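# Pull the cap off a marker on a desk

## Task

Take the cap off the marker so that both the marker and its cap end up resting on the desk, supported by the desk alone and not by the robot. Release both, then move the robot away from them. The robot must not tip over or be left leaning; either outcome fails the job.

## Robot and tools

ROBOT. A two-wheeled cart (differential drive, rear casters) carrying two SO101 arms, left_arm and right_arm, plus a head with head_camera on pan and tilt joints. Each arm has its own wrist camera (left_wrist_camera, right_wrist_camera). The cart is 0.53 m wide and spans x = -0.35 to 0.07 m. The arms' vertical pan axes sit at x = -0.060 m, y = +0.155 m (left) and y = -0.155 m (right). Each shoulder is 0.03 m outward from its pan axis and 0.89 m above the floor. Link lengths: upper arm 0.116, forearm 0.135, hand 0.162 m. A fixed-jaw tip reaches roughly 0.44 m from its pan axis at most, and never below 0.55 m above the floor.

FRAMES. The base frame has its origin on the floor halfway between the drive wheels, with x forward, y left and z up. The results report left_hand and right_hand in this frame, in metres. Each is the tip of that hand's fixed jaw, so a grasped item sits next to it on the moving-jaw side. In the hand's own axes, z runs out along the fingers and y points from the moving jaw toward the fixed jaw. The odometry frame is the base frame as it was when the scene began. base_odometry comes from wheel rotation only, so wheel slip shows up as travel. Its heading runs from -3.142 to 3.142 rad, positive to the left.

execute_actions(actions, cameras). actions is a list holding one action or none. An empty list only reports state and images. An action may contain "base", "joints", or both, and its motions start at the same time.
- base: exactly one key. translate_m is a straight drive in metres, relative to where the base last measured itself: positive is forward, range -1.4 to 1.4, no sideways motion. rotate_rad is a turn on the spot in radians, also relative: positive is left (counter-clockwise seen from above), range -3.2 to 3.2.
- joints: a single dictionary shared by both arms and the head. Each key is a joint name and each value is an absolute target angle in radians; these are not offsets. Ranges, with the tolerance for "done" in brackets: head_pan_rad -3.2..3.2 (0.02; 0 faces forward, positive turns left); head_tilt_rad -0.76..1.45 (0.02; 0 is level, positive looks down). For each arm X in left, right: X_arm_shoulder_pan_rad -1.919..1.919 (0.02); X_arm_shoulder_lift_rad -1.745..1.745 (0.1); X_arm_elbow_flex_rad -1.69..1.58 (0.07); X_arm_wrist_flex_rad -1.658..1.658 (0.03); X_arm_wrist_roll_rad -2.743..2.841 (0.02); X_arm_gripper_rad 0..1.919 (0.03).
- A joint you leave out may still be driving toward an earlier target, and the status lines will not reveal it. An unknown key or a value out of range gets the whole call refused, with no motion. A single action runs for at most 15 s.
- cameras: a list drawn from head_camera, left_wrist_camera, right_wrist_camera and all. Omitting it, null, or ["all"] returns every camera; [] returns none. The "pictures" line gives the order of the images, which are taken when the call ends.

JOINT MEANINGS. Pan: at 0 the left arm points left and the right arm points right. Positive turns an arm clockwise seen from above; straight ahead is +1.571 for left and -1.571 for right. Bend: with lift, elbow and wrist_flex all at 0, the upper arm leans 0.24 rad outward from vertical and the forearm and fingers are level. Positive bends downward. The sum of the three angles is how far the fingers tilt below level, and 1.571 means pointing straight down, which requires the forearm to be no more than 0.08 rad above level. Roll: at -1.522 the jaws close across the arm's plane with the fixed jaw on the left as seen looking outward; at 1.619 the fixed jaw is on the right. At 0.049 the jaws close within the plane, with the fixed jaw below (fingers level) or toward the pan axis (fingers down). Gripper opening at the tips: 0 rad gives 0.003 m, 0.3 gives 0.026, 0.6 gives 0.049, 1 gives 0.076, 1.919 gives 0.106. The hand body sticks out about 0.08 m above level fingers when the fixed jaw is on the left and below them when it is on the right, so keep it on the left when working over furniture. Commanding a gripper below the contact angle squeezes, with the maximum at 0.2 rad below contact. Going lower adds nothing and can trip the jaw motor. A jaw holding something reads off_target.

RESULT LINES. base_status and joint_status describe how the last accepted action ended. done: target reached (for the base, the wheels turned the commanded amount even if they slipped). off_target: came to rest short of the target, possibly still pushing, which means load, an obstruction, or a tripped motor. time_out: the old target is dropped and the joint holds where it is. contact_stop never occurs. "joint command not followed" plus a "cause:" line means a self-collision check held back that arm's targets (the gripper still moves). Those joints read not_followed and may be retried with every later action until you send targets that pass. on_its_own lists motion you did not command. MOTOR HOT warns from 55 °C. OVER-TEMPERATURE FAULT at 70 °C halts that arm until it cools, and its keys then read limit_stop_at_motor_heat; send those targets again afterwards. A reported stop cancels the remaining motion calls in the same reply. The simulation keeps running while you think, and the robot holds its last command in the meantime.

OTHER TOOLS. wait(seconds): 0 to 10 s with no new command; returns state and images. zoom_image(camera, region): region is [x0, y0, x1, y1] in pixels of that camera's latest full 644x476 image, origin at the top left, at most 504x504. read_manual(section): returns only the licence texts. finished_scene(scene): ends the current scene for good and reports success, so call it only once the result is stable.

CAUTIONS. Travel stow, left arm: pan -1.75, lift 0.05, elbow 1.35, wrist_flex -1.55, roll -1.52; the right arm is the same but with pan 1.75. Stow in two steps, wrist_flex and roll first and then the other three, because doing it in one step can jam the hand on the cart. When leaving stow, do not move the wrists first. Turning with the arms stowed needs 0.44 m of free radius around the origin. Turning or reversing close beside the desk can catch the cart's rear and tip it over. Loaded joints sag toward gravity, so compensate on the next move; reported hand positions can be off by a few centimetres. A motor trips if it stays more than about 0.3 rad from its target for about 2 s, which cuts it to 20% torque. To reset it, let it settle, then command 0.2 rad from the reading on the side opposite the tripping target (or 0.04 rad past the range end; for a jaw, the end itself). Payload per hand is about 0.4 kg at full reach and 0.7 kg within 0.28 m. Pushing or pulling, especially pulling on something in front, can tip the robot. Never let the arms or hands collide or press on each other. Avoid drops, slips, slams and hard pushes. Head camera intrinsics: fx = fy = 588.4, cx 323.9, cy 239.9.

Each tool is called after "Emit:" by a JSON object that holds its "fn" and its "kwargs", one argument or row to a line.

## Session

Emit:
{"fn": "execute_actions", "kwargs": {
  "actions": []
}}

Scene clock: 0.00 s.
base_odometry: x=+0.000 y=+0.000 heading=+0.000 (m, m, rad; odometry frame)
base_status: not commanded
joint_positions: head_pan_rad=-0.025 head_tilt_rad=-0.018 left_arm_shoulder_pan_rad=-1.718 left_arm_shoulder_lift_rad=+0.041 left_arm_elbow_flex_rad=+1.349 left_arm_wrist_flex_rad=-1.521 left_arm_wrist_roll_rad=-1.541 left_arm_gripper_rad=+1.920 right_arm_shoulder_pan_rad=+1.773 right_arm_shoulder_lift_rad=+0.063 right_arm_elbow_flex_rad=+1.369 right_arm_wrist_flex_rad=-1.577 right_arm_wrist_roll_rad=-1.547 right_arm_gripper_rad=+1.920
joint_status: not commanded
left_hand: x=-0.3077 y=+0.1105 z=+0.8943 quat_wxyz=(-0.062, -0.658, -0.042, +0.749) (m; base frame)
right_hand: x=-0.3046 y=-0.1127 z=+0.8948 quat_wxyz=(-0.067, +0.650, -0.074, -0.753) (m; base frame)
pictures: head_camera, left_wrist_camera, right_wrist_camera
Images, in order (width x height): head_camera 644x476, left_wrist_camera 644x476, right_wrist_camera 644x476.

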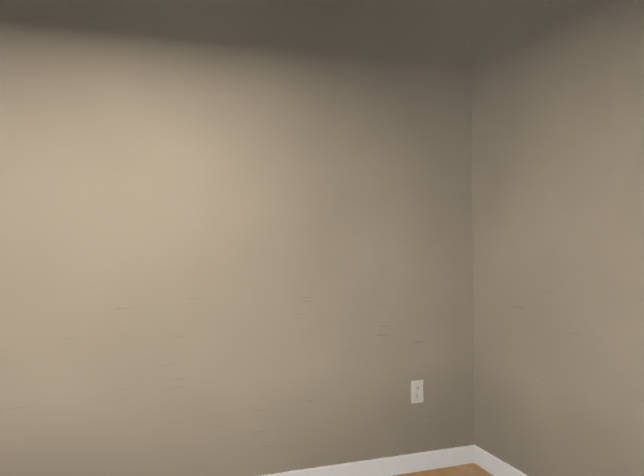

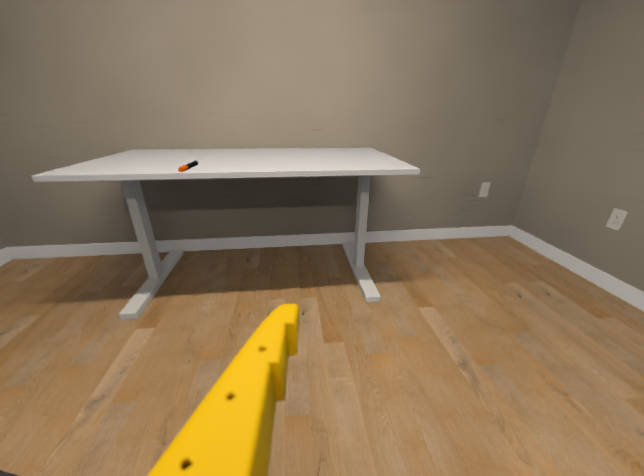

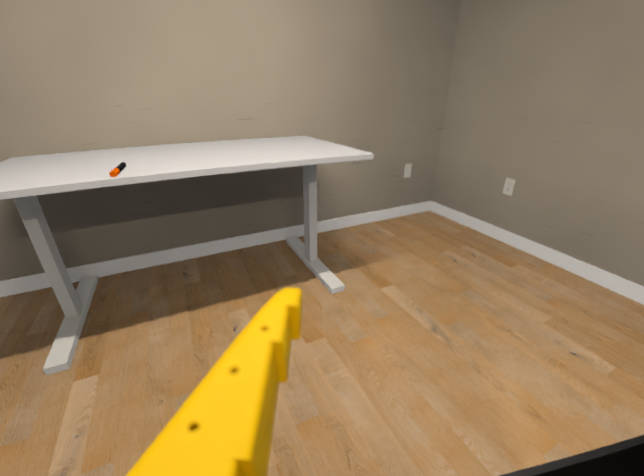

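Emit:
{"fn": "execute_actions", "kwargs": {
  "actions": [
    {"base":{"rotate_rad":-2.75},"joints":{"head_tilt_rad":0.4,"left_arm_shoulder_pan_rad":1.1,"left_arm_shoulder_lift_rad":0.0,"left_arm_elbow_flex_rad":0.6,"right_arm_shoulder_pan_rad":-1.1,"right_arm_shoulder_lift_rad":0.0,"right_arm_elbow_flex_rad":0.6}}
  ],
  "cameras": ["head_camera"]
}}

Scene clock: 7.07 s.
base_odometry: x=-0.001 y=+0.000 heading=-2.749 (m, m, rad; odometry frame)
base_status: done
joint_positions: head_pan_rad=-0.025 head_tilt_rad=+0.393 left_arm_shoulder_pan_rad=+1.091 left_arm_shoulder_lift_rad=+0.031 left_arm_elbow_flex_rad=+0.631 left_arm_wrist_flex_rad=-1.521 left_arm_wrist_roll_rad=-1.541 left_arm_gripper_rad=+1.920 right_arm_shoulder_pan_rad=-1.089 right_arm_shoulder_lift_rad=+0.037 right_arm_elbow_flex_rad=+0.631 right_arm_wrist_flex_rad=-1.577 right_arm_wrist_roll_rad=-1.547 right_arm_gripper_rad=+1.920
joint_status: all done
left_hand: x=+0.1816 y=+0.2894 z=+1.0484 quat_wxyz=(+0.908, -0.080, +0.339, +0.232) (m; base frame)
right_hand: x=+0.1832 y=-0.2734 z=+1.0525 quat_wxyz=(+0.921, +0.081, +0.315, -0.214) (m; base frame)
pictures: head_camera
Images, in order (width x height): head_camera 644x476.

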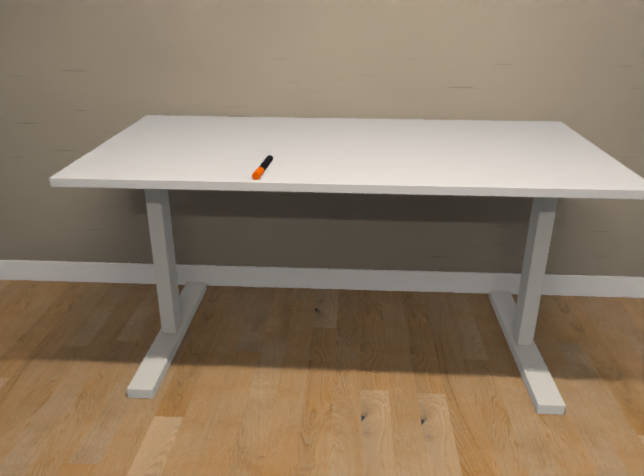

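Emit:
{"fn": "execute_actions", "kwargs": {
  "actions": [
    {"base":{"translate_m":1.15},"joints":{"head_pan_rad":0.3,"head_tilt_rad":0.9,"left_arm_shoulder_pan_rad":1.58,"left_arm_shoulder_lift_rad":0.2,"left_arm_elbow_flex_rad":-0.1,"left_arm_wrist_flex_rad":1.42,"left_arm_wrist_roll_rad":1.5,"left_arm_gripper_rad":0.7,"right_arm_shoulder_pan_rad":-1.3,"right_arm_shoulder_lift_rad":0.3,"right_arm_elbow_flex_rad":0.0,"right_arm_wrist_flex_rad":0.48,"right_arm_wrist_roll_rad":2.67,"right_arm_gripper_rad":0.6}}
  ],
  "cameras": ["head_camera","left_wrist_camera"]
}}

Scene clock: 22.17 s.
base_odometry: x=-1.063 y=-0.440 heading=-2.745 (m, m, rad; odometry frame)
base_status: done
joint_positions: head_pan_rad=+0.290 head_tilt_rad=+0.895 left_arm_shoulder_pan_rad=+1.570 left_arm_shoulder_lift_rad=+0.215 left_arm_elbow_flex_rad=-0.069 left_arm_wrist_flex_rad=+1.409 left_arm_wrist_roll_rad=+1.491 left_arm_gripper_rad=+0.710 right_arm_shoulder_pan_rad=-1.289 right_arm_shoulder_lift_rad=+0.315 right_arm_elbow_flex_rad=+0.036 right_arm_wrist_flex_rad=+0.472 right_arm_wrist_roll_rad=+2.661 right_arm_gripper_rad=+0.612
joint_status: all done
left_hand: x=+0.1577 y=+0.1472 z=+0.8230 quat_wxyz=(+0.000, -0.998, +0.063, -0.008) (m; base frame)
right_hand: x=+0.2602 y=-0.2520 z=+0.8379 quat_wxyz=(-0.224, -0.865, -0.345, -0.288) (m; base frame)
pictures: head_camera, left_wrist_camera
Images, in order (width x height): head_camera 644x476, left_wrist_camera 644x476.

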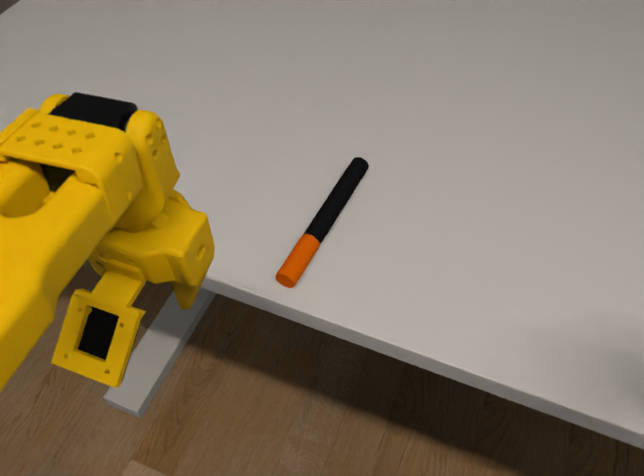

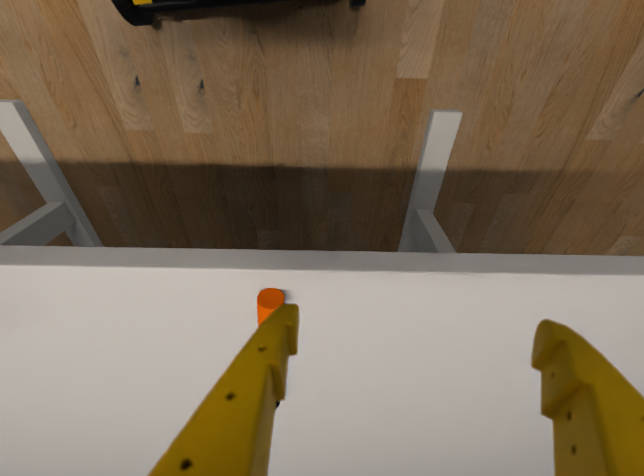

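Emit:
{"fn": "execute_actions", "kwargs": {
  "actions": [
    {"base":{"translate_m":0.115},"joints":{"left_arm_shoulder_pan_rad":1.835,"left_arm_shoulder_lift_rad":0.3,"left_arm_elbow_flex_rad":0.11,"left_arm_wrist_flex_rad":1.13,"left_arm_wrist_roll_rad":1.71,"head_tilt_rad":1.0}}
  ],
  "cameras": ["head_camera","left_wrist_camera"]
}}

Scene clock: 30.90 s.
base_odometry: x=-1.170 y=-0.485 heading=-2.743 (m, m, rad; odometry frame)
base_status: done
joint_positions: head_pan_rad=+0.290 head_tilt_rad=+0.995 left_arm_shoulder_pan_rad=+1.824 left_arm_shoulder_lift_rad=+0.311 left_arm_elbow_flex_rad=+0.112 left_arm_wrist_flex_rad=+1.141 left_arm_wrist_roll_rad=+1.703 left_arm_gripper_rad=+0.710 right_arm_shoulder_pan_rad=-1.289 right_arm_shoulder_lift_rad=+0.315 right_arm_elbow_flex_rad=+0.036 right_arm_wrist_flex_rad=+0.472 right_arm_wrist_roll_rad=+2.661 right_arm_gripper_rad=+0.612
joint_status: all done
left_hand: x=+0.1495 y=+0.0925 z=+0.7813 quat_wxyz=(-0.001, -0.996, +0.085, -0.003) (m; base frame)
right_hand: x=+0.2602 y=-0.2520 z=+0.8379 quat_wxyz=(-0.224, -0.865, -0.345, -0.288) (m; base frame)
pictures: head_camera, left_wrist_camera
Images, in order (width x height): head_camera 644x476, left_wrist_camera 644x476.

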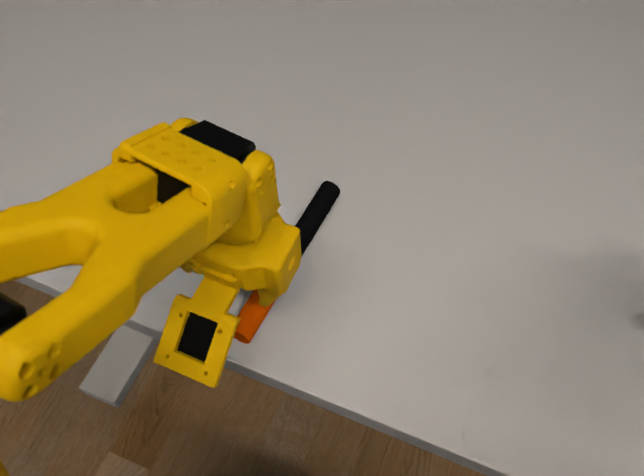

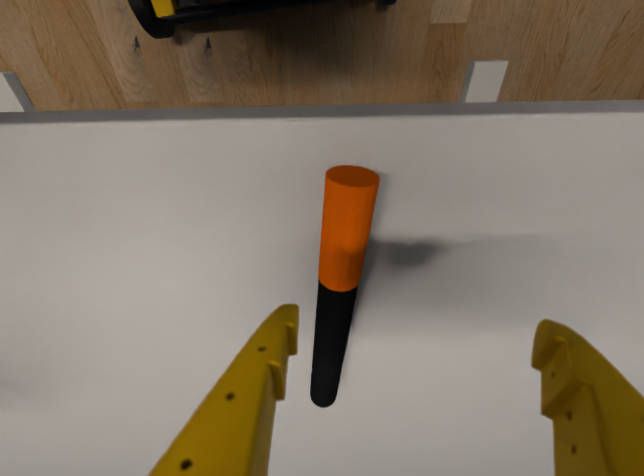

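Emit:
{"fn": "execute_actions", "kwargs": {
  "actions": [
    {"base":{"translate_m":0.017},"joints":{"left_arm_shoulder_pan_rad":1.853,"left_arm_shoulder_lift_rad":0.45,"left_arm_elbow_flex_rad":0.22,"left_arm_wrist_flex_rad":0.87,"left_arm_wrist_roll_rad":1.66,"left_arm_gripper_rad":0.5}}
  ],
  "cameras": ["left_wrist_camera"]
}}

Scene clock: 98.33 s.
base_odometry: x=-1.186 y=-0.492 heading=-2.741 (m, m, rad; odometry frame)
base_status: done
joint_positions: head_pan_rad=+0.290 head_tilt_rad=+0.995 left_arm_shoulder_pan_rad=+1.844 left_arm_shoulder_lift_rad=+0.460 left_arm_elbow_flex_rad=+0.220 left_arm_wrist_flex_rad=+0.880 left_arm_wrist_roll_rad=+1.668 left_arm_gripper_rad=+0.511 right_arm_shoulder_pan_rad=-1.290 right_arm_shoulder_lift_rad=+0.315 right_arm_elbow_flex_rad=+0.036 right_arm_wrist_flex_rad=+0.474 right_arm_wrist_roll_rad=+2.661 right_arm_gripper_rad=+0.612
joint_status: all done
left_hand: x=+0.1458 y=+0.0889 z=+0.7411 quat_wxyz=(-0.001, -0.994, +0.112, -0.005) (m; base frame)
right_hand: x=+0.2602 y=-0.2514 z=+0.8377 quat_wxyz=(-0.224, -0.865, -0.346, -0.288) (m; base frame)
pictures: left_wrist_camera
Images, in order (width x height): left_wrist_camera 644x476.

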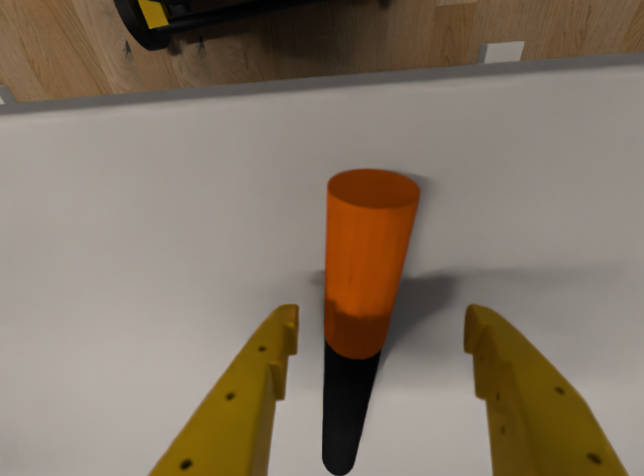

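Emit:
{"fn": "execute_actions", "kwargs": {
  "actions": [
    {"joints":{"left_arm_shoulder_lift_rad":0.532,"left_arm_wrist_flex_rad":0.79,"left_arm_gripper_rad":0.4}}
  ],
  "cameras": ["left_wrist_camera"]
}}

Emit:
{"fn": "execute_actions", "kwargs": {
  "actions": [
    {"joints":{"left_arm_gripper_rad":0.03}}
  ],
  "cameras": ["left_wrist_camera"]
}}

Scene clock: 102.83 s.
base_odometry: x=-1.186 y=-0.492 heading=-2.741 (m, m, rad; odometry frame)
base_status: not commanded
joint_positions: head_pan_rad=+0.290 head_tilt_rad=+0.995 left_arm_shoulder_pan_rad=+1.844 left_arm_shoulder_lift_rad=+0.541 left_arm_elbow_flex_rad=+0.220 left_arm_wrist_flex_rad=+0.802 left_arm_wrist_roll_rad=+1.668 left_arm_gripper_rad=+0.411 right_arm_shoulder_pan_rad=-1.290 right_arm_shoulder_lift_rad=+0.315 right_arm_elbow_flex_rad=+0.036 right_arm_wrist_flex_rad=+0.474 right_arm_wrist_roll_rad=+2.661 right_arm_gripper_rad=+0.612
joint_status: all done
left_hand: x=+0.1453 y=+0.0891 z=+0.7262 quat_wxyz=(-0.001, -0.994, +0.112, -0.004) (m; base frame)
right_hand: x=+0.2602 y=-0.2514 z=+0.8377 quat_wxyz=(-0.224, -0.865, -0.346, -0.288) (m; base frame)
pictures: left_wrist_camera
Images, in order (width x height): left_wrist_camera 644x476.

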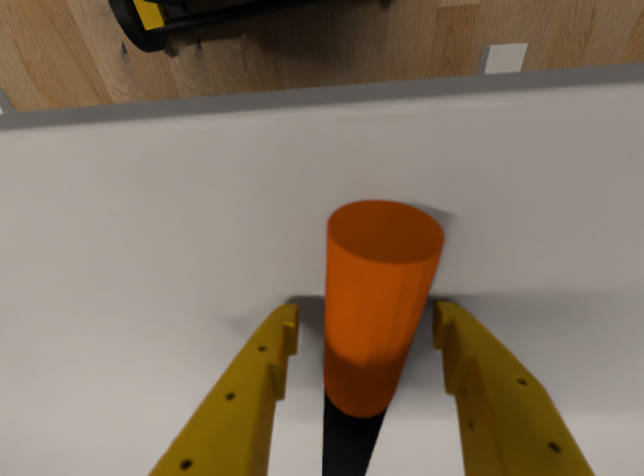

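Scene clock: 103.53 s.
base_odometry: x=-1.186 y=-0.492 heading=-2.741 (m, m, rad; odometry frame)
base_status: not commanded
joint_positions: head_pan_rad=+0.290 head_tilt_rad=+0.995 left_arm_shoulder_pan_rad=+1.844 left_arm_shoulder_lift_rad=+0.541 left_arm_elbow_flex_rad=+0.220 left_arm_wrist_flex_rad=+0.802 left_arm_wrist_roll_rad=+1.668 left_arm_gripper_rad=+0.215 right_arm_shoulder_pan_rad=-1.290 right_arm_shoulder_lift_rad=+0.315 right_arm_elbow_flex_rad=+0.036 right_arm_wrist_flex_rad=+0.474 right_arm_wrist_roll_rad=+2.661 right_arm_gripper_rad=+0.612
joint_status: left_arm_gripper_rad off_target (ended at +0.215, target +0.030)
left_hand: x=+0.1453 y=+0.0891 z=+0.7262 quat_wxyz=(-0.001, -0.994, +0.112, -0.004) (m; base frame)
right_hand: x=+0.2602 y=-0.2514 z=+0.8377 quat_wxyz=(-0.224, -0.865, -0.346, -0.288) (m; base frame)
pictures: left_wrist_camera
Images, in order (width x height): left_wrist_camera 644x476.

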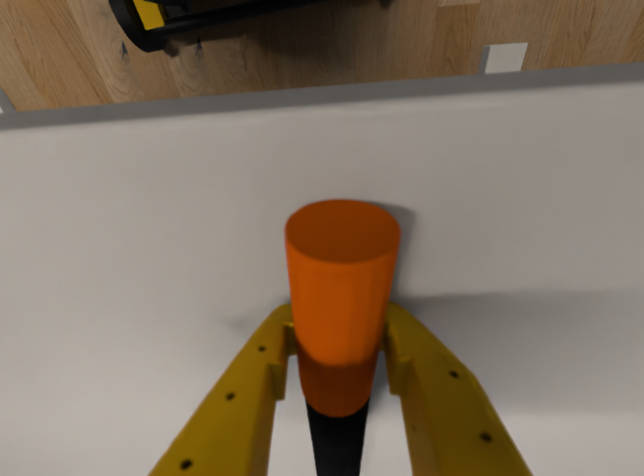

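Emit:
{"fn": "execute_actions", "kwargs": {
  "actions": [
    {"joints":{"left_arm_elbow_flex_rad":-0.27,"left_arm_wrist_flex_rad":0.5,"left_arm_wrist_roll_rad":0.04,"left_arm_shoulder_pan_rad":1.91,"head_pan_rad":0.0,"head_tilt_rad":0.9}}
  ],
  "cameras": []
}}

Emit:
{"fn": "execute_actions", "kwargs": {
  "actions": [
    {"joints":{"left_arm_shoulder_lift_rad":0.79,"left_arm_wrist_flex_rad":0.24,"right_arm_shoulder_pan_rad":-1.55}}
  ],
  "cameras": ["head_camera"]
}}

Emit:
{"fn": "execute_actions", "kwargs": {
  "actions": [
    {"joints":{"right_arm_shoulder_pan_rad":-1.895,"right_arm_shoulder_lift_rad":0.36}}
  ],
  "cameras": ["right_wrist_camera"]
}}

Scene clock: 110.40 s.
base_odometry: x=-1.186 y=-0.492 heading=-2.741 (m, m, rad; odometry frame)
base_status: not commanded
joint_positions: head_pan_rad=+0.010 head_tilt_rad=+0.915 left_arm_shoulder_pan_rad=+1.899 left_arm_shoulder_lift_rad=+0.554 left_arm_elbow_flex_rad=-0.230 left_arm_wrist_flex_rad=+0.518 left_arm_wrist_roll_rad=+0.048 left_arm_gripper_rad=+0.215 right_arm_shoulder_pan_rad=-1.290 right_arm_shoulder_lift_rad=+0.315 right_arm_elbow_flex_rad=+0.036 right_arm_wrist_flex_rad=+0.474 right_arm_wrist_roll_rad=+2.661 right_arm_gripper_rad=+0.612
joint_status: all done
left_hand: x=+0.2654 y=+0.0436 z=+0.8120 quat_wxyz=(+0.208, -0.543, +0.760, -0.290) (m; base frame)
right_hand: x=+0.2602 y=-0.2514 z=+0.8377 quat_wxyz=(-0.224, -0.865, -0.346, -0.288) (m; base frame)
pictures: none
No camera images: the call's "cameras" was empty. Leave "cameras" out to get every camera's image.

Scene clock: 111.37 s.
base_odometry: x=-1.186 y=-0.492 heading=-2.741 (m, m, rad; odometry frame)
base_status: not commanded
joint_positions: head_pan_rad=+0.010 head_tilt_rad=+0.915 left_arm_shoulder_pan_rad=+1.899 left_arm_shoulder_lift_rad=+0.813 left_arm_elbow_flex_rad=-0.231 left_arm_wrist_flex_rad=+0.260 left_arm_wrist_roll_rad=+0.048 left_arm_gripper_rad=+0.215 right_arm_shoulder_pan_rad=-1.539 right_arm_shoulder_lift_rad=+0.315 right_arm_elbow_flex_rad=+0.036 right_arm_wrist_flex_rad=+0.474 right_arm_wrist_roll_rad=+2.663 right_arm_gripper_rad=+0.612
joint_status: all done
left_hand: x=+0.2692 y=+0.0423 z=+0.7562 quat_wxyz=(+0.208, -0.543, +0.760, -0.290) (m; base frame)
right_hand: x=+0.2741 y=-0.1697 z=+0.8377 quat_wxyz=(-0.187, -0.815, -0.451, -0.313) (m; base frame)
pictures: head_camera
Images, in order (width x height): head_camera 644x476.

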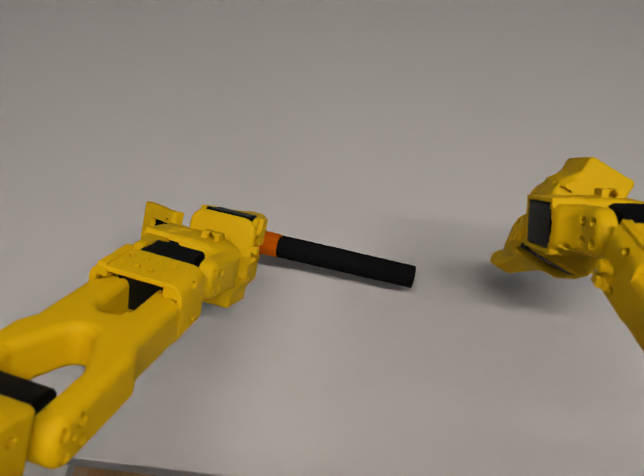

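Scene clock: 112.37 s.
base_odometry: x=-1.186 y=-0.492 heading=-2.741 (m, m, rad; odometry frame)
base_status: not commanded
joint_positions: head_pan_rad=+0.010 head_tilt_rad=+0.915 left_arm_shoulder_pan_rad=+1.899 left_arm_shoulder_lift_rad=+0.813 left_arm_elbow_flex_rad=-0.231 left_arm_wrist_flex_rad=+0.260 left_arm_wrist_roll_rad=+0.048 left_arm_gripper_rad=+0.215 right_arm_shoulder_pan_rad=-1.884 right_arm_shoulder_lift_rad=+0.375 right_arm_elbow_flex_rad=+0.034 right_arm_wrist_flex_rad=+0.474 right_arm_wrist_roll_rad=+2.663 right_arm_gripper_rad=+0.612
joint_status: all done
left_hand: x=+0.2692 y=+0.0423 z=+0.7562 quat_wxyz=(+0.208, -0.543, +0.760, -0.290) (m; base frame)
right_hand: x=+0.2559 y=-0.0569 z=+0.8200 quat_wxyz=(-0.120, -0.733, -0.591, -0.315) (m; base frame)
pictures: right_wrist_camera
Images, in order (width x height): right_wrist_camera 644x476.

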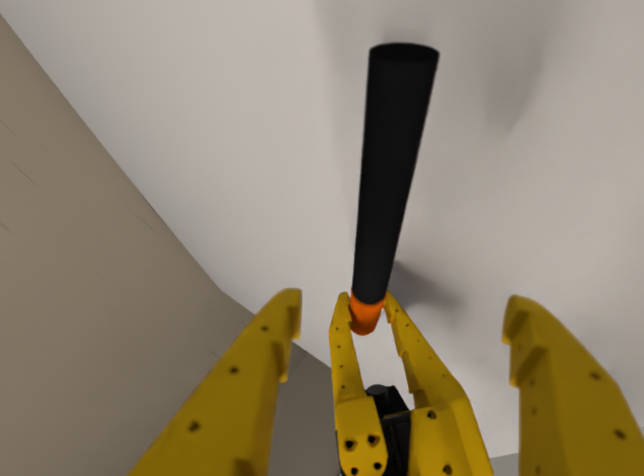

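Emit:
{"fn": "execute_actions", "kwargs": {
  "actions": [
    {"joints":{"right_arm_shoulder_lift_rad":0.762,"right_arm_elbow_flex_rad":-0.25,"right_arm_wrist_flex_rad":0.306}}
  ],
  "cameras": ["right_wrist_camera"]
}}

Scene clock: 116.17 s.
base_odometry: x=-1.186 y=-0.492 heading=-2.741 (m, m, rad; odometry frame)
base_status: not commanded
joint_positions: head_pan_rad=+0.010 head_tilt_rad=+0.915 left_arm_shoulder_pan_rad=+1.899 left_arm_shoulder_lift_rad=+0.813 left_arm_elbow_flex_rad=-0.231 left_arm_wrist_flex_rad=+0.260 left_arm_wrist_roll_rad=+0.048 left_arm_gripper_rad=+0.215 right_arm_shoulder_pan_rad=-1.884 right_arm_shoulder_lift_rad=+0.781 right_arm_elbow_flex_rad=-0.217 right_arm_wrist_flex_rad=+0.322 right_arm_wrist_roll_rad=+2.663 right_arm_gripper_rad=+0.612
joint_status: all done
left_hand: x=+0.2692 y=+0.0423 z=+0.7562 quat_wxyz=(+0.208, -0.543, +0.760, -0.290) (m; base frame)
right_hand: x=+0.2773 y=-0.0500 z=+0.7665 quat_wxyz=(-0.120, -0.734, -0.591, -0.314) (m; base frame)
pictures: right_wrist_camera
Images, in order (width x height): right_wrist_camera 644x476.

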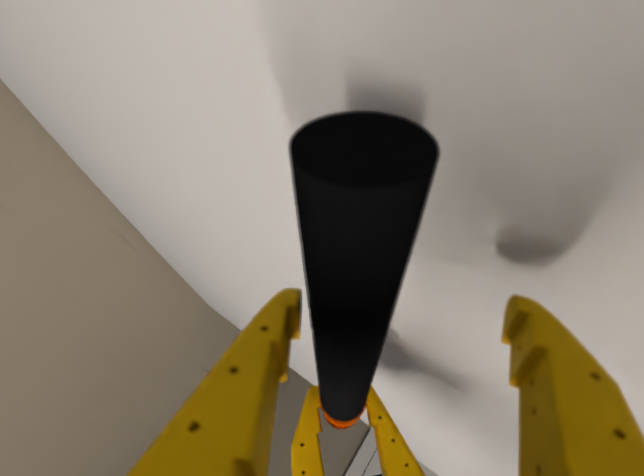

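Emit:
{"fn": "execute_actions", "kwargs": {
  "actions": [
    {"joints":{"right_arm_gripper_rad":0.0}}
  ],
  "cameras": ["right_wrist_camera"]
}}

Scene clock: 119.97 s.
base_odometry: x=-1.186 y=-0.492 heading=-2.741 (m, m, rad; odometry frame)
base_status: not commanded
joint_positions: head_pan_rad=+0.010 head_tilt_rad=+0.915 left_arm_shoulder_pan_rad=+1.899 left_arm_shoulder_lift_rad=+0.813 left_arm_elbow_flex_rad=-0.234 left_arm_wrist_flex_rad=+0.259 left_arm_wrist_roll_rad=+0.048 left_arm_gripper_rad=+0.215 right_arm_shoulder_pan_rad=-1.884 right_arm_shoulder_lift_rad=+0.783 right_arm_elbow_flex_rad=-0.217 right_arm_wrist_flex_rad=+0.322 right_arm_wrist_roll_rad=+2.663 right_arm_gripper_rad=+0.207
joint_status: right_arm_gripper_rad off_target (ended at +0.207, target +0.000)
left_hand: x=+0.2700 y=+0.0421 z=+0.7571 quat_wxyz=(+0.209, -0.543, +0.759, -0.291) (m; base frame)
right_hand: x=+0.2771 y=-0.0501 z=+0.7660 quat_wxyz=(-0.120, -0.734, -0.591, -0.313) (m; base frame)
pictures: right_wrist_camera
Images, in order (width x height): right_wrist_camera 644x476.

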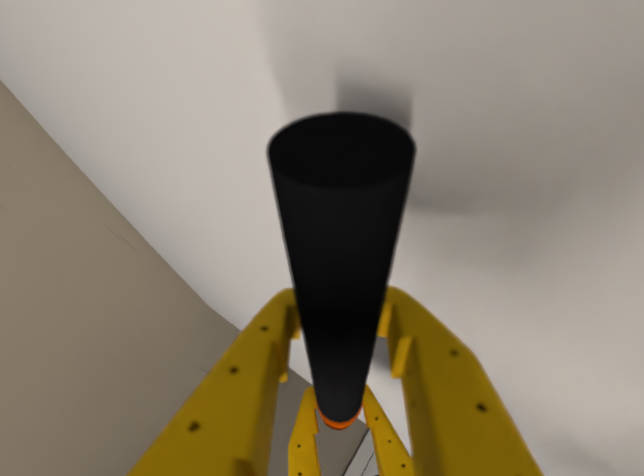

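Emit:
{"fn": "execute_actions", "kwargs": {
  "actions": [
    {"joints":{"left_arm_shoulder_pan_rad":1.72}}
  ]
}}

Scene clock: 124.57 s.
base_odometry: x=-1.186 y=-0.492 heading=-2.741 (m, m, rad; odometry frame)
base_status: not commanded
joint_positions: head_pan_rad=+0.010 head_tilt_rad=+0.915 left_arm_shoulder_pan_rad=+1.729 left_arm_shoulder_lift_rad=+0.813 left_arm_elbow_flex_rad=-0.234 left_arm_wrist_flex_rad=+0.259 left_arm_wrist_roll_rad=+0.048 left_arm_gripper_rad=+0.215 right_arm_shoulder_pan_rad=-1.888 right_arm_shoulder_lift_rad=+0.784 right_arm_elbow_flex_rad=-0.220 right_arm_wrist_flex_rad=+0.319 right_arm_wrist_roll_rad=+2.663 right_arm_gripper_rad=+0.207
joint_status: all done
left_hand: x=+0.2843 y=+0.0996 z=+0.7571 quat_wxyz=(+0.233, -0.606, +0.710, -0.273) (m; base frame)
right_hand: x=+0.2773 y=-0.0483 z=+0.7665 quat_wxyz=(-0.120, -0.732, -0.592, -0.315) (m; base frame)
pictures: head_camera, left_wrist_camera, right_wrist_camera
Images, in order (width x height): head_camera 644x476, left_wrist_camera 644x476, right_wrist_camera 644x476.

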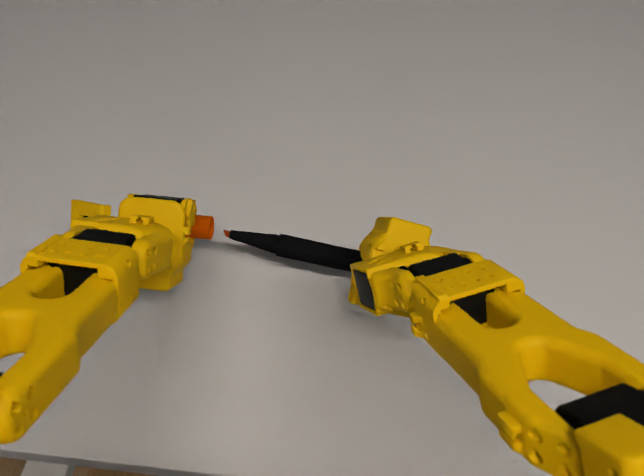

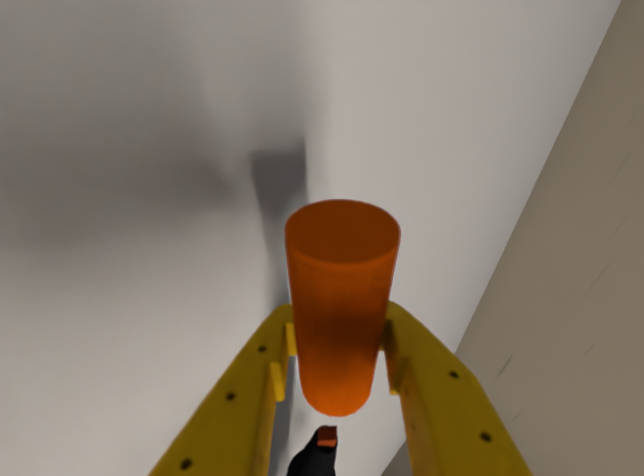

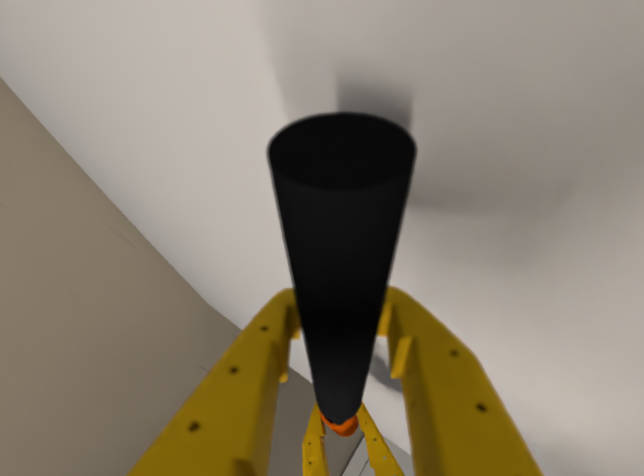

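Emit:
{"fn": "execute_actions", "kwargs": {
  "actions": [
    {"joints":{"left_arm_shoulder_pan_rad":1.55,"left_arm_shoulder_lift_rad":0.62,"left_arm_elbow_flex_rad":-0.31,"left_arm_wrist_flex_rad":1.18,"left_arm_wrist_roll_rad":-1.52,"right_arm_shoulder_pan_rad":-1.6,"right_arm_shoulder_lift_rad":0.56,"right_arm_elbow_flex_rad":-0.13,"right_arm_wrist_flex_rad":0.75,"right_arm_wrist_roll_rad":1.61}}
  ]
}}

Scene clock: 131.00 s.
base_odometry: x=-1.186 y=-0.492 heading=-2.741 (m, m, rad; odometry frame)
base_status: not commanded
joint_positions: head_pan_rad=+0.010 head_tilt_rad=+0.915 left_arm_shoulder_pan_rad=+1.560 left_arm_shoulder_lift_rad=+0.672 left_arm_elbow_flex_rad=-0.279 left_arm_wrist_flex_rad=+1.168 left_arm_wrist_roll_rad=-1.512 left_arm_gripper_rad=+0.215 right_arm_shoulder_pan_rad=-1.611 right_arm_shoulder_lift_rad=+0.626 right_arm_elbow_flex_rad=-0.127 right_arm_wrist_flex_rad=+0.742 right_arm_wrist_roll_rad=+1.618 right_arm_gripper_rad=+0.207
joint_status: all done
left_hand: x=+0.1901 y=+0.1653 z=+0.7573 quat_wxyz=(+0.005, -0.010, +1.000, +0.000) (m; base frame)
right_hand: x=+0.2321 y=-0.1514 z=+0.7568 quat_wxyz=(+0.003, -0.986, -0.019, -0.164) (m; base frame)
pictures: head_camera, left_wrist_camera, right_wrist_camera
Images, in order (width x height): head_camera 644x476, left_wrist_camera 644x476, right_wrist_camera 644x476.

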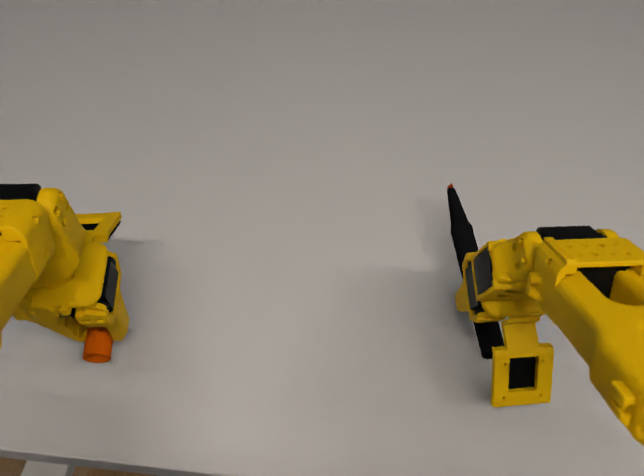

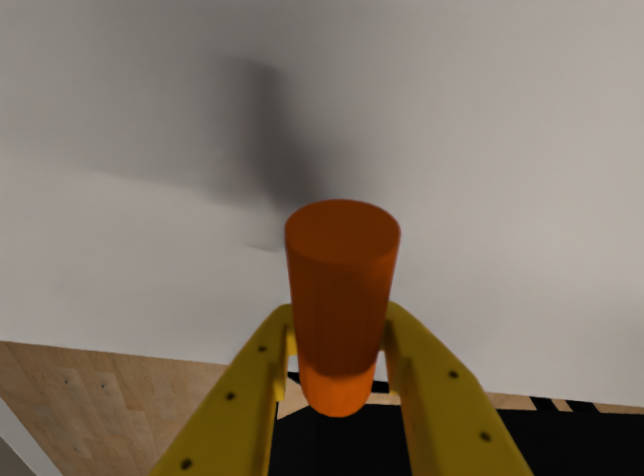

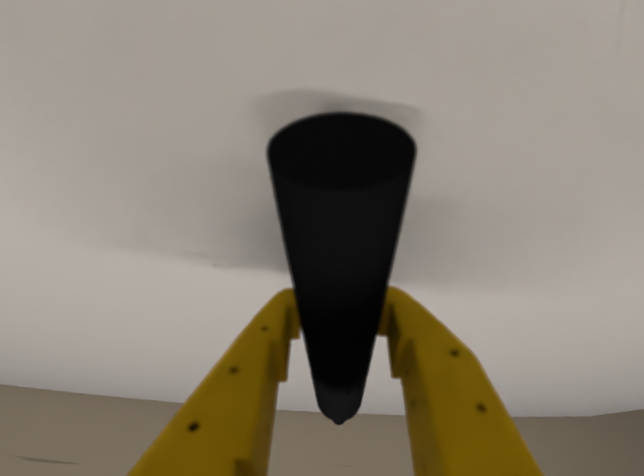

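Emit:
{"fn": "execute_actions", "kwargs": {
  "actions": [
    {"joints":{"left_arm_shoulder_lift_rad":0.795,"left_arm_wrist_flex_rad":1.02,"right_arm_shoulder_lift_rad":0.715,"right_arm_wrist_flex_rad":0.7}}
  ],
  "cameras": ["left_wrist_camera","right_wrist_camera"]
}}

Scene clock: 139.53 s.
base_odometry: x=-1.186 y=-0.492 heading=-2.741 (m, m, rad; odometry frame)
base_status: not commanded
joint_positions: head_pan_rad=+0.010 head_tilt_rad=+0.915 left_arm_shoulder_pan_rad=+1.560 left_arm_shoulder_lift_rad=+0.810 left_arm_elbow_flex_rad=-0.282 left_arm_wrist_flex_rad=+1.033 left_arm_wrist_roll_rad=-1.512 left_arm_gripper_rad=+0.215 right_arm_shoulder_pan_rad=-1.611 right_arm_shoulder_lift_rad=+0.729 right_arm_elbow_flex_rad=-0.127 right_arm_wrist_flex_rad=+0.713 right_arm_wrist_roll_rad=+1.617 right_arm_gripper_rad=+0.207
joint_status: all done
left_hand: x=+0.1915 y=+0.1654 z=+0.7273 quat_wxyz=(+0.005, -0.010, +1.000, +0.000) (m; base frame)
right_hand: x=+0.2212 y=-0.1518 z=+0.7318 quat_wxyz=(+0.003, -0.992, -0.018, -0.127) (m; base frame)
pictures: left_wrist_camera, right_wrist_camera
Images, in order (width x height): left_wrist_camera 644x476, right_wrist_camera 644x476.

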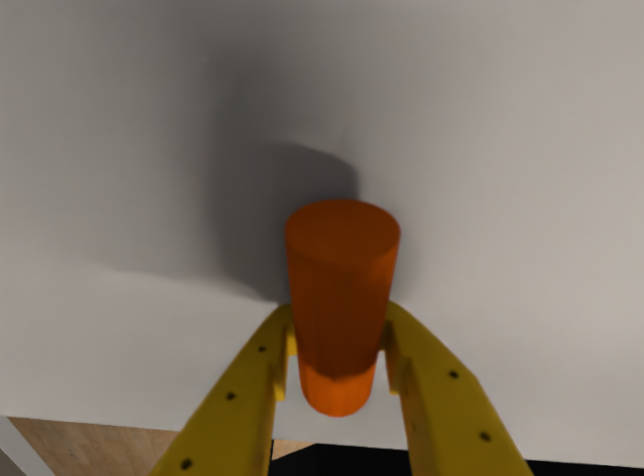

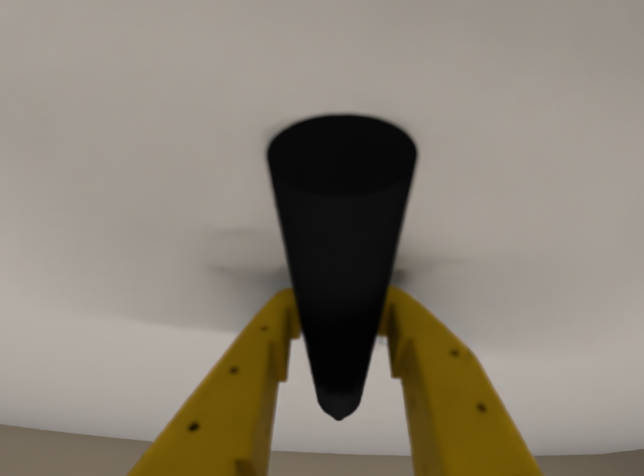

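Both are touching the desk or within a couple of millimetres of it. Release.

Emit:
{"fn": "execute_actions", "kwargs": {
  "actions": [
    {"joints":{"left_arm_gripper_rad":0.4,"right_arm_gripper_rad":0.38}}
  ],
  "cameras": ["left_wrist_camera","right_wrist_camera"]
}}

Emit:
{"fn": "execute_actions", "kwargs": {
  "actions": [
    {"joints":{"left_arm_shoulder_lift_rad":0.45,"right_arm_shoulder_lift_rad":0.4}}
  ],
  "cameras": []
}}

Emit:
{"fn": "execute_actions", "kwargs": {
  "actions": [
    {"base":{"translate_m":-0.33},"joints":{"left_arm_shoulder_lift_rad":-0.3,"right_arm_shoulder_lift_rad":-0.3,"left_arm_elbow_flex_rad":0.3,"right_arm_elbow_flex_rad":0.3,"left_arm_shoulder_pan_rad":1.0,"right_arm_shoulder_pan_rad":-1.0,"head_tilt_rad":0.65}}
  ],
  "cameras": ["head_camera"]
}}

Scene clock: 144.57 s.
base_odometry: x=-1.186 y=-0.492 heading=-2.741 (m, m, rad; odometry frame)
base_status: not commanded
joint_positions: head_pan_rad=+0.010 head_tilt_rad=+0.915 left_arm_shoulder_pan_rad=+1.560 left_arm_shoulder_lift_rad=+0.811 left_arm_elbow_flex_rad=-0.282 left_arm_wrist_flex_rad=+1.032 left_arm_wrist_roll_rad=-1.512 left_arm_gripper_rad=+0.389 right_arm_shoulder_pan_rad=-1.611 right_arm_shoulder_lift_rad=+0.731 right_arm_elbow_flex_rad=-0.127 right_arm_wrist_flex_rad=+0.712 right_arm_wrist_roll_rad=+1.617 right_arm_gripper_rad=+0.367
joint_status: all done
left_hand: x=+0.1914 y=+0.1654 z=+0.7270 quat_wxyz=(+0.005, -0.010, +1.000, +0.000) (m; base frame)
right_hand: x=+0.2212 y=-0.1518 z=+0.7315 quat_wxyz=(+0.003, -0.992, -0.018, -0.127) (m; base frame)
pictures: left_wrist_camera, right_wrist_camera
Images, in order (width x height): left_wrist_camera 644x476, right_wrist_camera 644x476.

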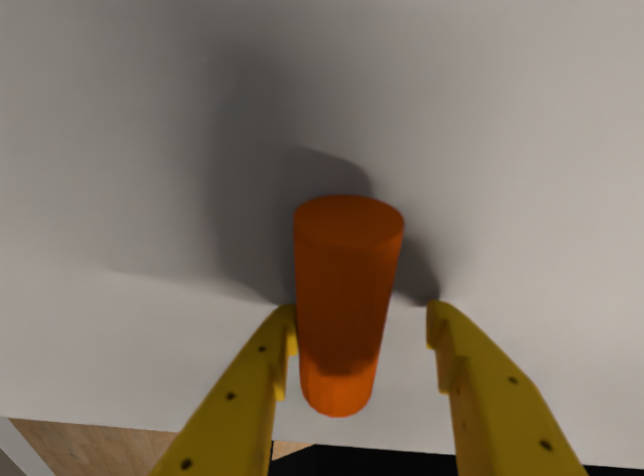

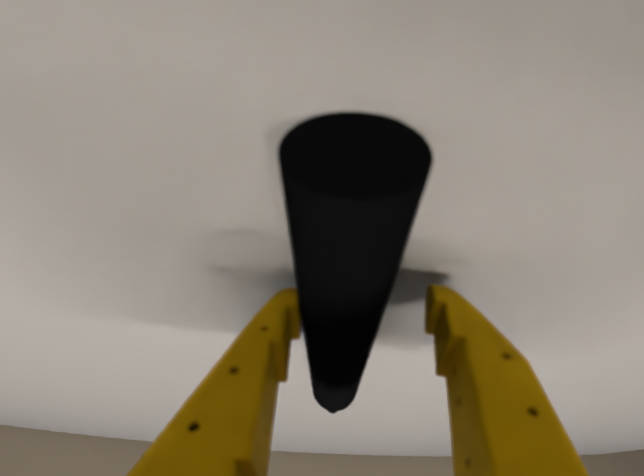

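Scene clock: 145.57 s.
base_odometry: x=-1.186 y=-0.492 heading=-2.741 (m, m, rad; odometry frame)
base_status: not commanded
joint_positions: head_pan_rad=+0.010 head_tilt_rad=+0.915 left_arm_shoulder_pan_rad=+1.560 left_arm_shoulder_lift_rad=+0.500 left_arm_elbow_flex_rad=-0.282 left_arm_wrist_flex_rad=+1.032 left_arm_wrist_roll_rad=-1.512 left_arm_gripper_rad=+0.389 right_arm_shoulder_pan_rad=-1.611 right_arm_shoulder_lift_rad=+0.461 right_arm_elbow_flex_rad=-0.127 right_arm_wrist_flex_rad=+0.712 right_arm_wrist_roll_rad=+1.617 right_arm_gripper_rad=+0.368
joint_status: all done
left_hand: x=+0.2320 y=+0.1658 z=+0.8028 quat_wxyz=(+0.160, -0.010, +0.987, +0.000) (m; base frame)
right_hand: x=+0.2554 y=-0.1505 z=+0.8043 quat_wxyz=(+0.006, -0.966, -0.018, -0.259) (m; base frame)
pictures: none
No camera images: the call's "cameras" was empty. Leave "cameras" out to get every camera's image.

Scene clock: 148.07 s.
base_odometry: x=-0.882 y=-0.364 heading=-2.737 (m, m, rad; odometry frame)
base_status: done
joint_positions: head_pan_rad=+0.010 head_tilt_rad=+0.664 left_arm_shoulder_pan_rad=+1.010 left_arm_shoulder_lift_rad=-0.267 left_arm_elbow_flex_rad=+0.303 left_arm_wrist_flex_rad=+1.032 left_arm_wrist_roll_rad=-1.512 left_arm_gripper_rad=+0.389 right_arm_shoulder_pan_rad=-1.011 right_arm_shoulder_lift_rad=-0.257 right_arm_elbow_flex_rad=+0.304 right_arm_wrist_flex_rad=+0.712 right_arm_wrist_roll_rad=+1.617 right_arm_gripper_rad=+0.368
joint_status: all done
left_hand: x=+0.1390 y=+0.2892 z=+0.8696 quat_wxyz=(+0.240, -0.273, +0.929, +0.068) (m; base frame)
right_hand: x=+0.1734 y=-0.3108 z=+0.8985 quat_wxyz=(-0.109, -0.883, +0.255, -0.380) (m; base frame)
pictures: head_camera
Images, in order (width x height): head_camera 644x476.

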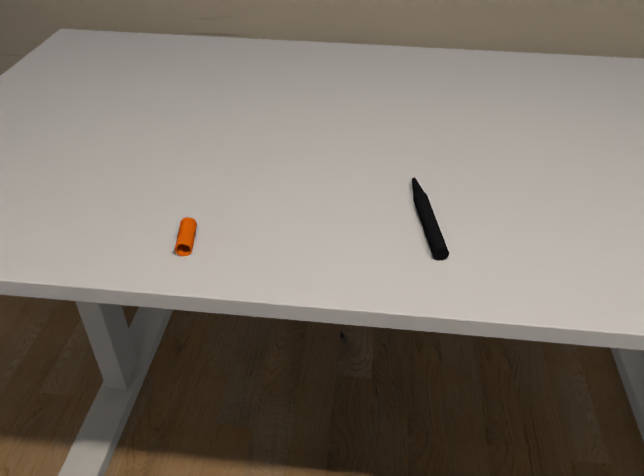

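Emit:
{"fn": "finished_scene", "kwargs": {
  "scene": 2
}}

The scene is finished: the task was done.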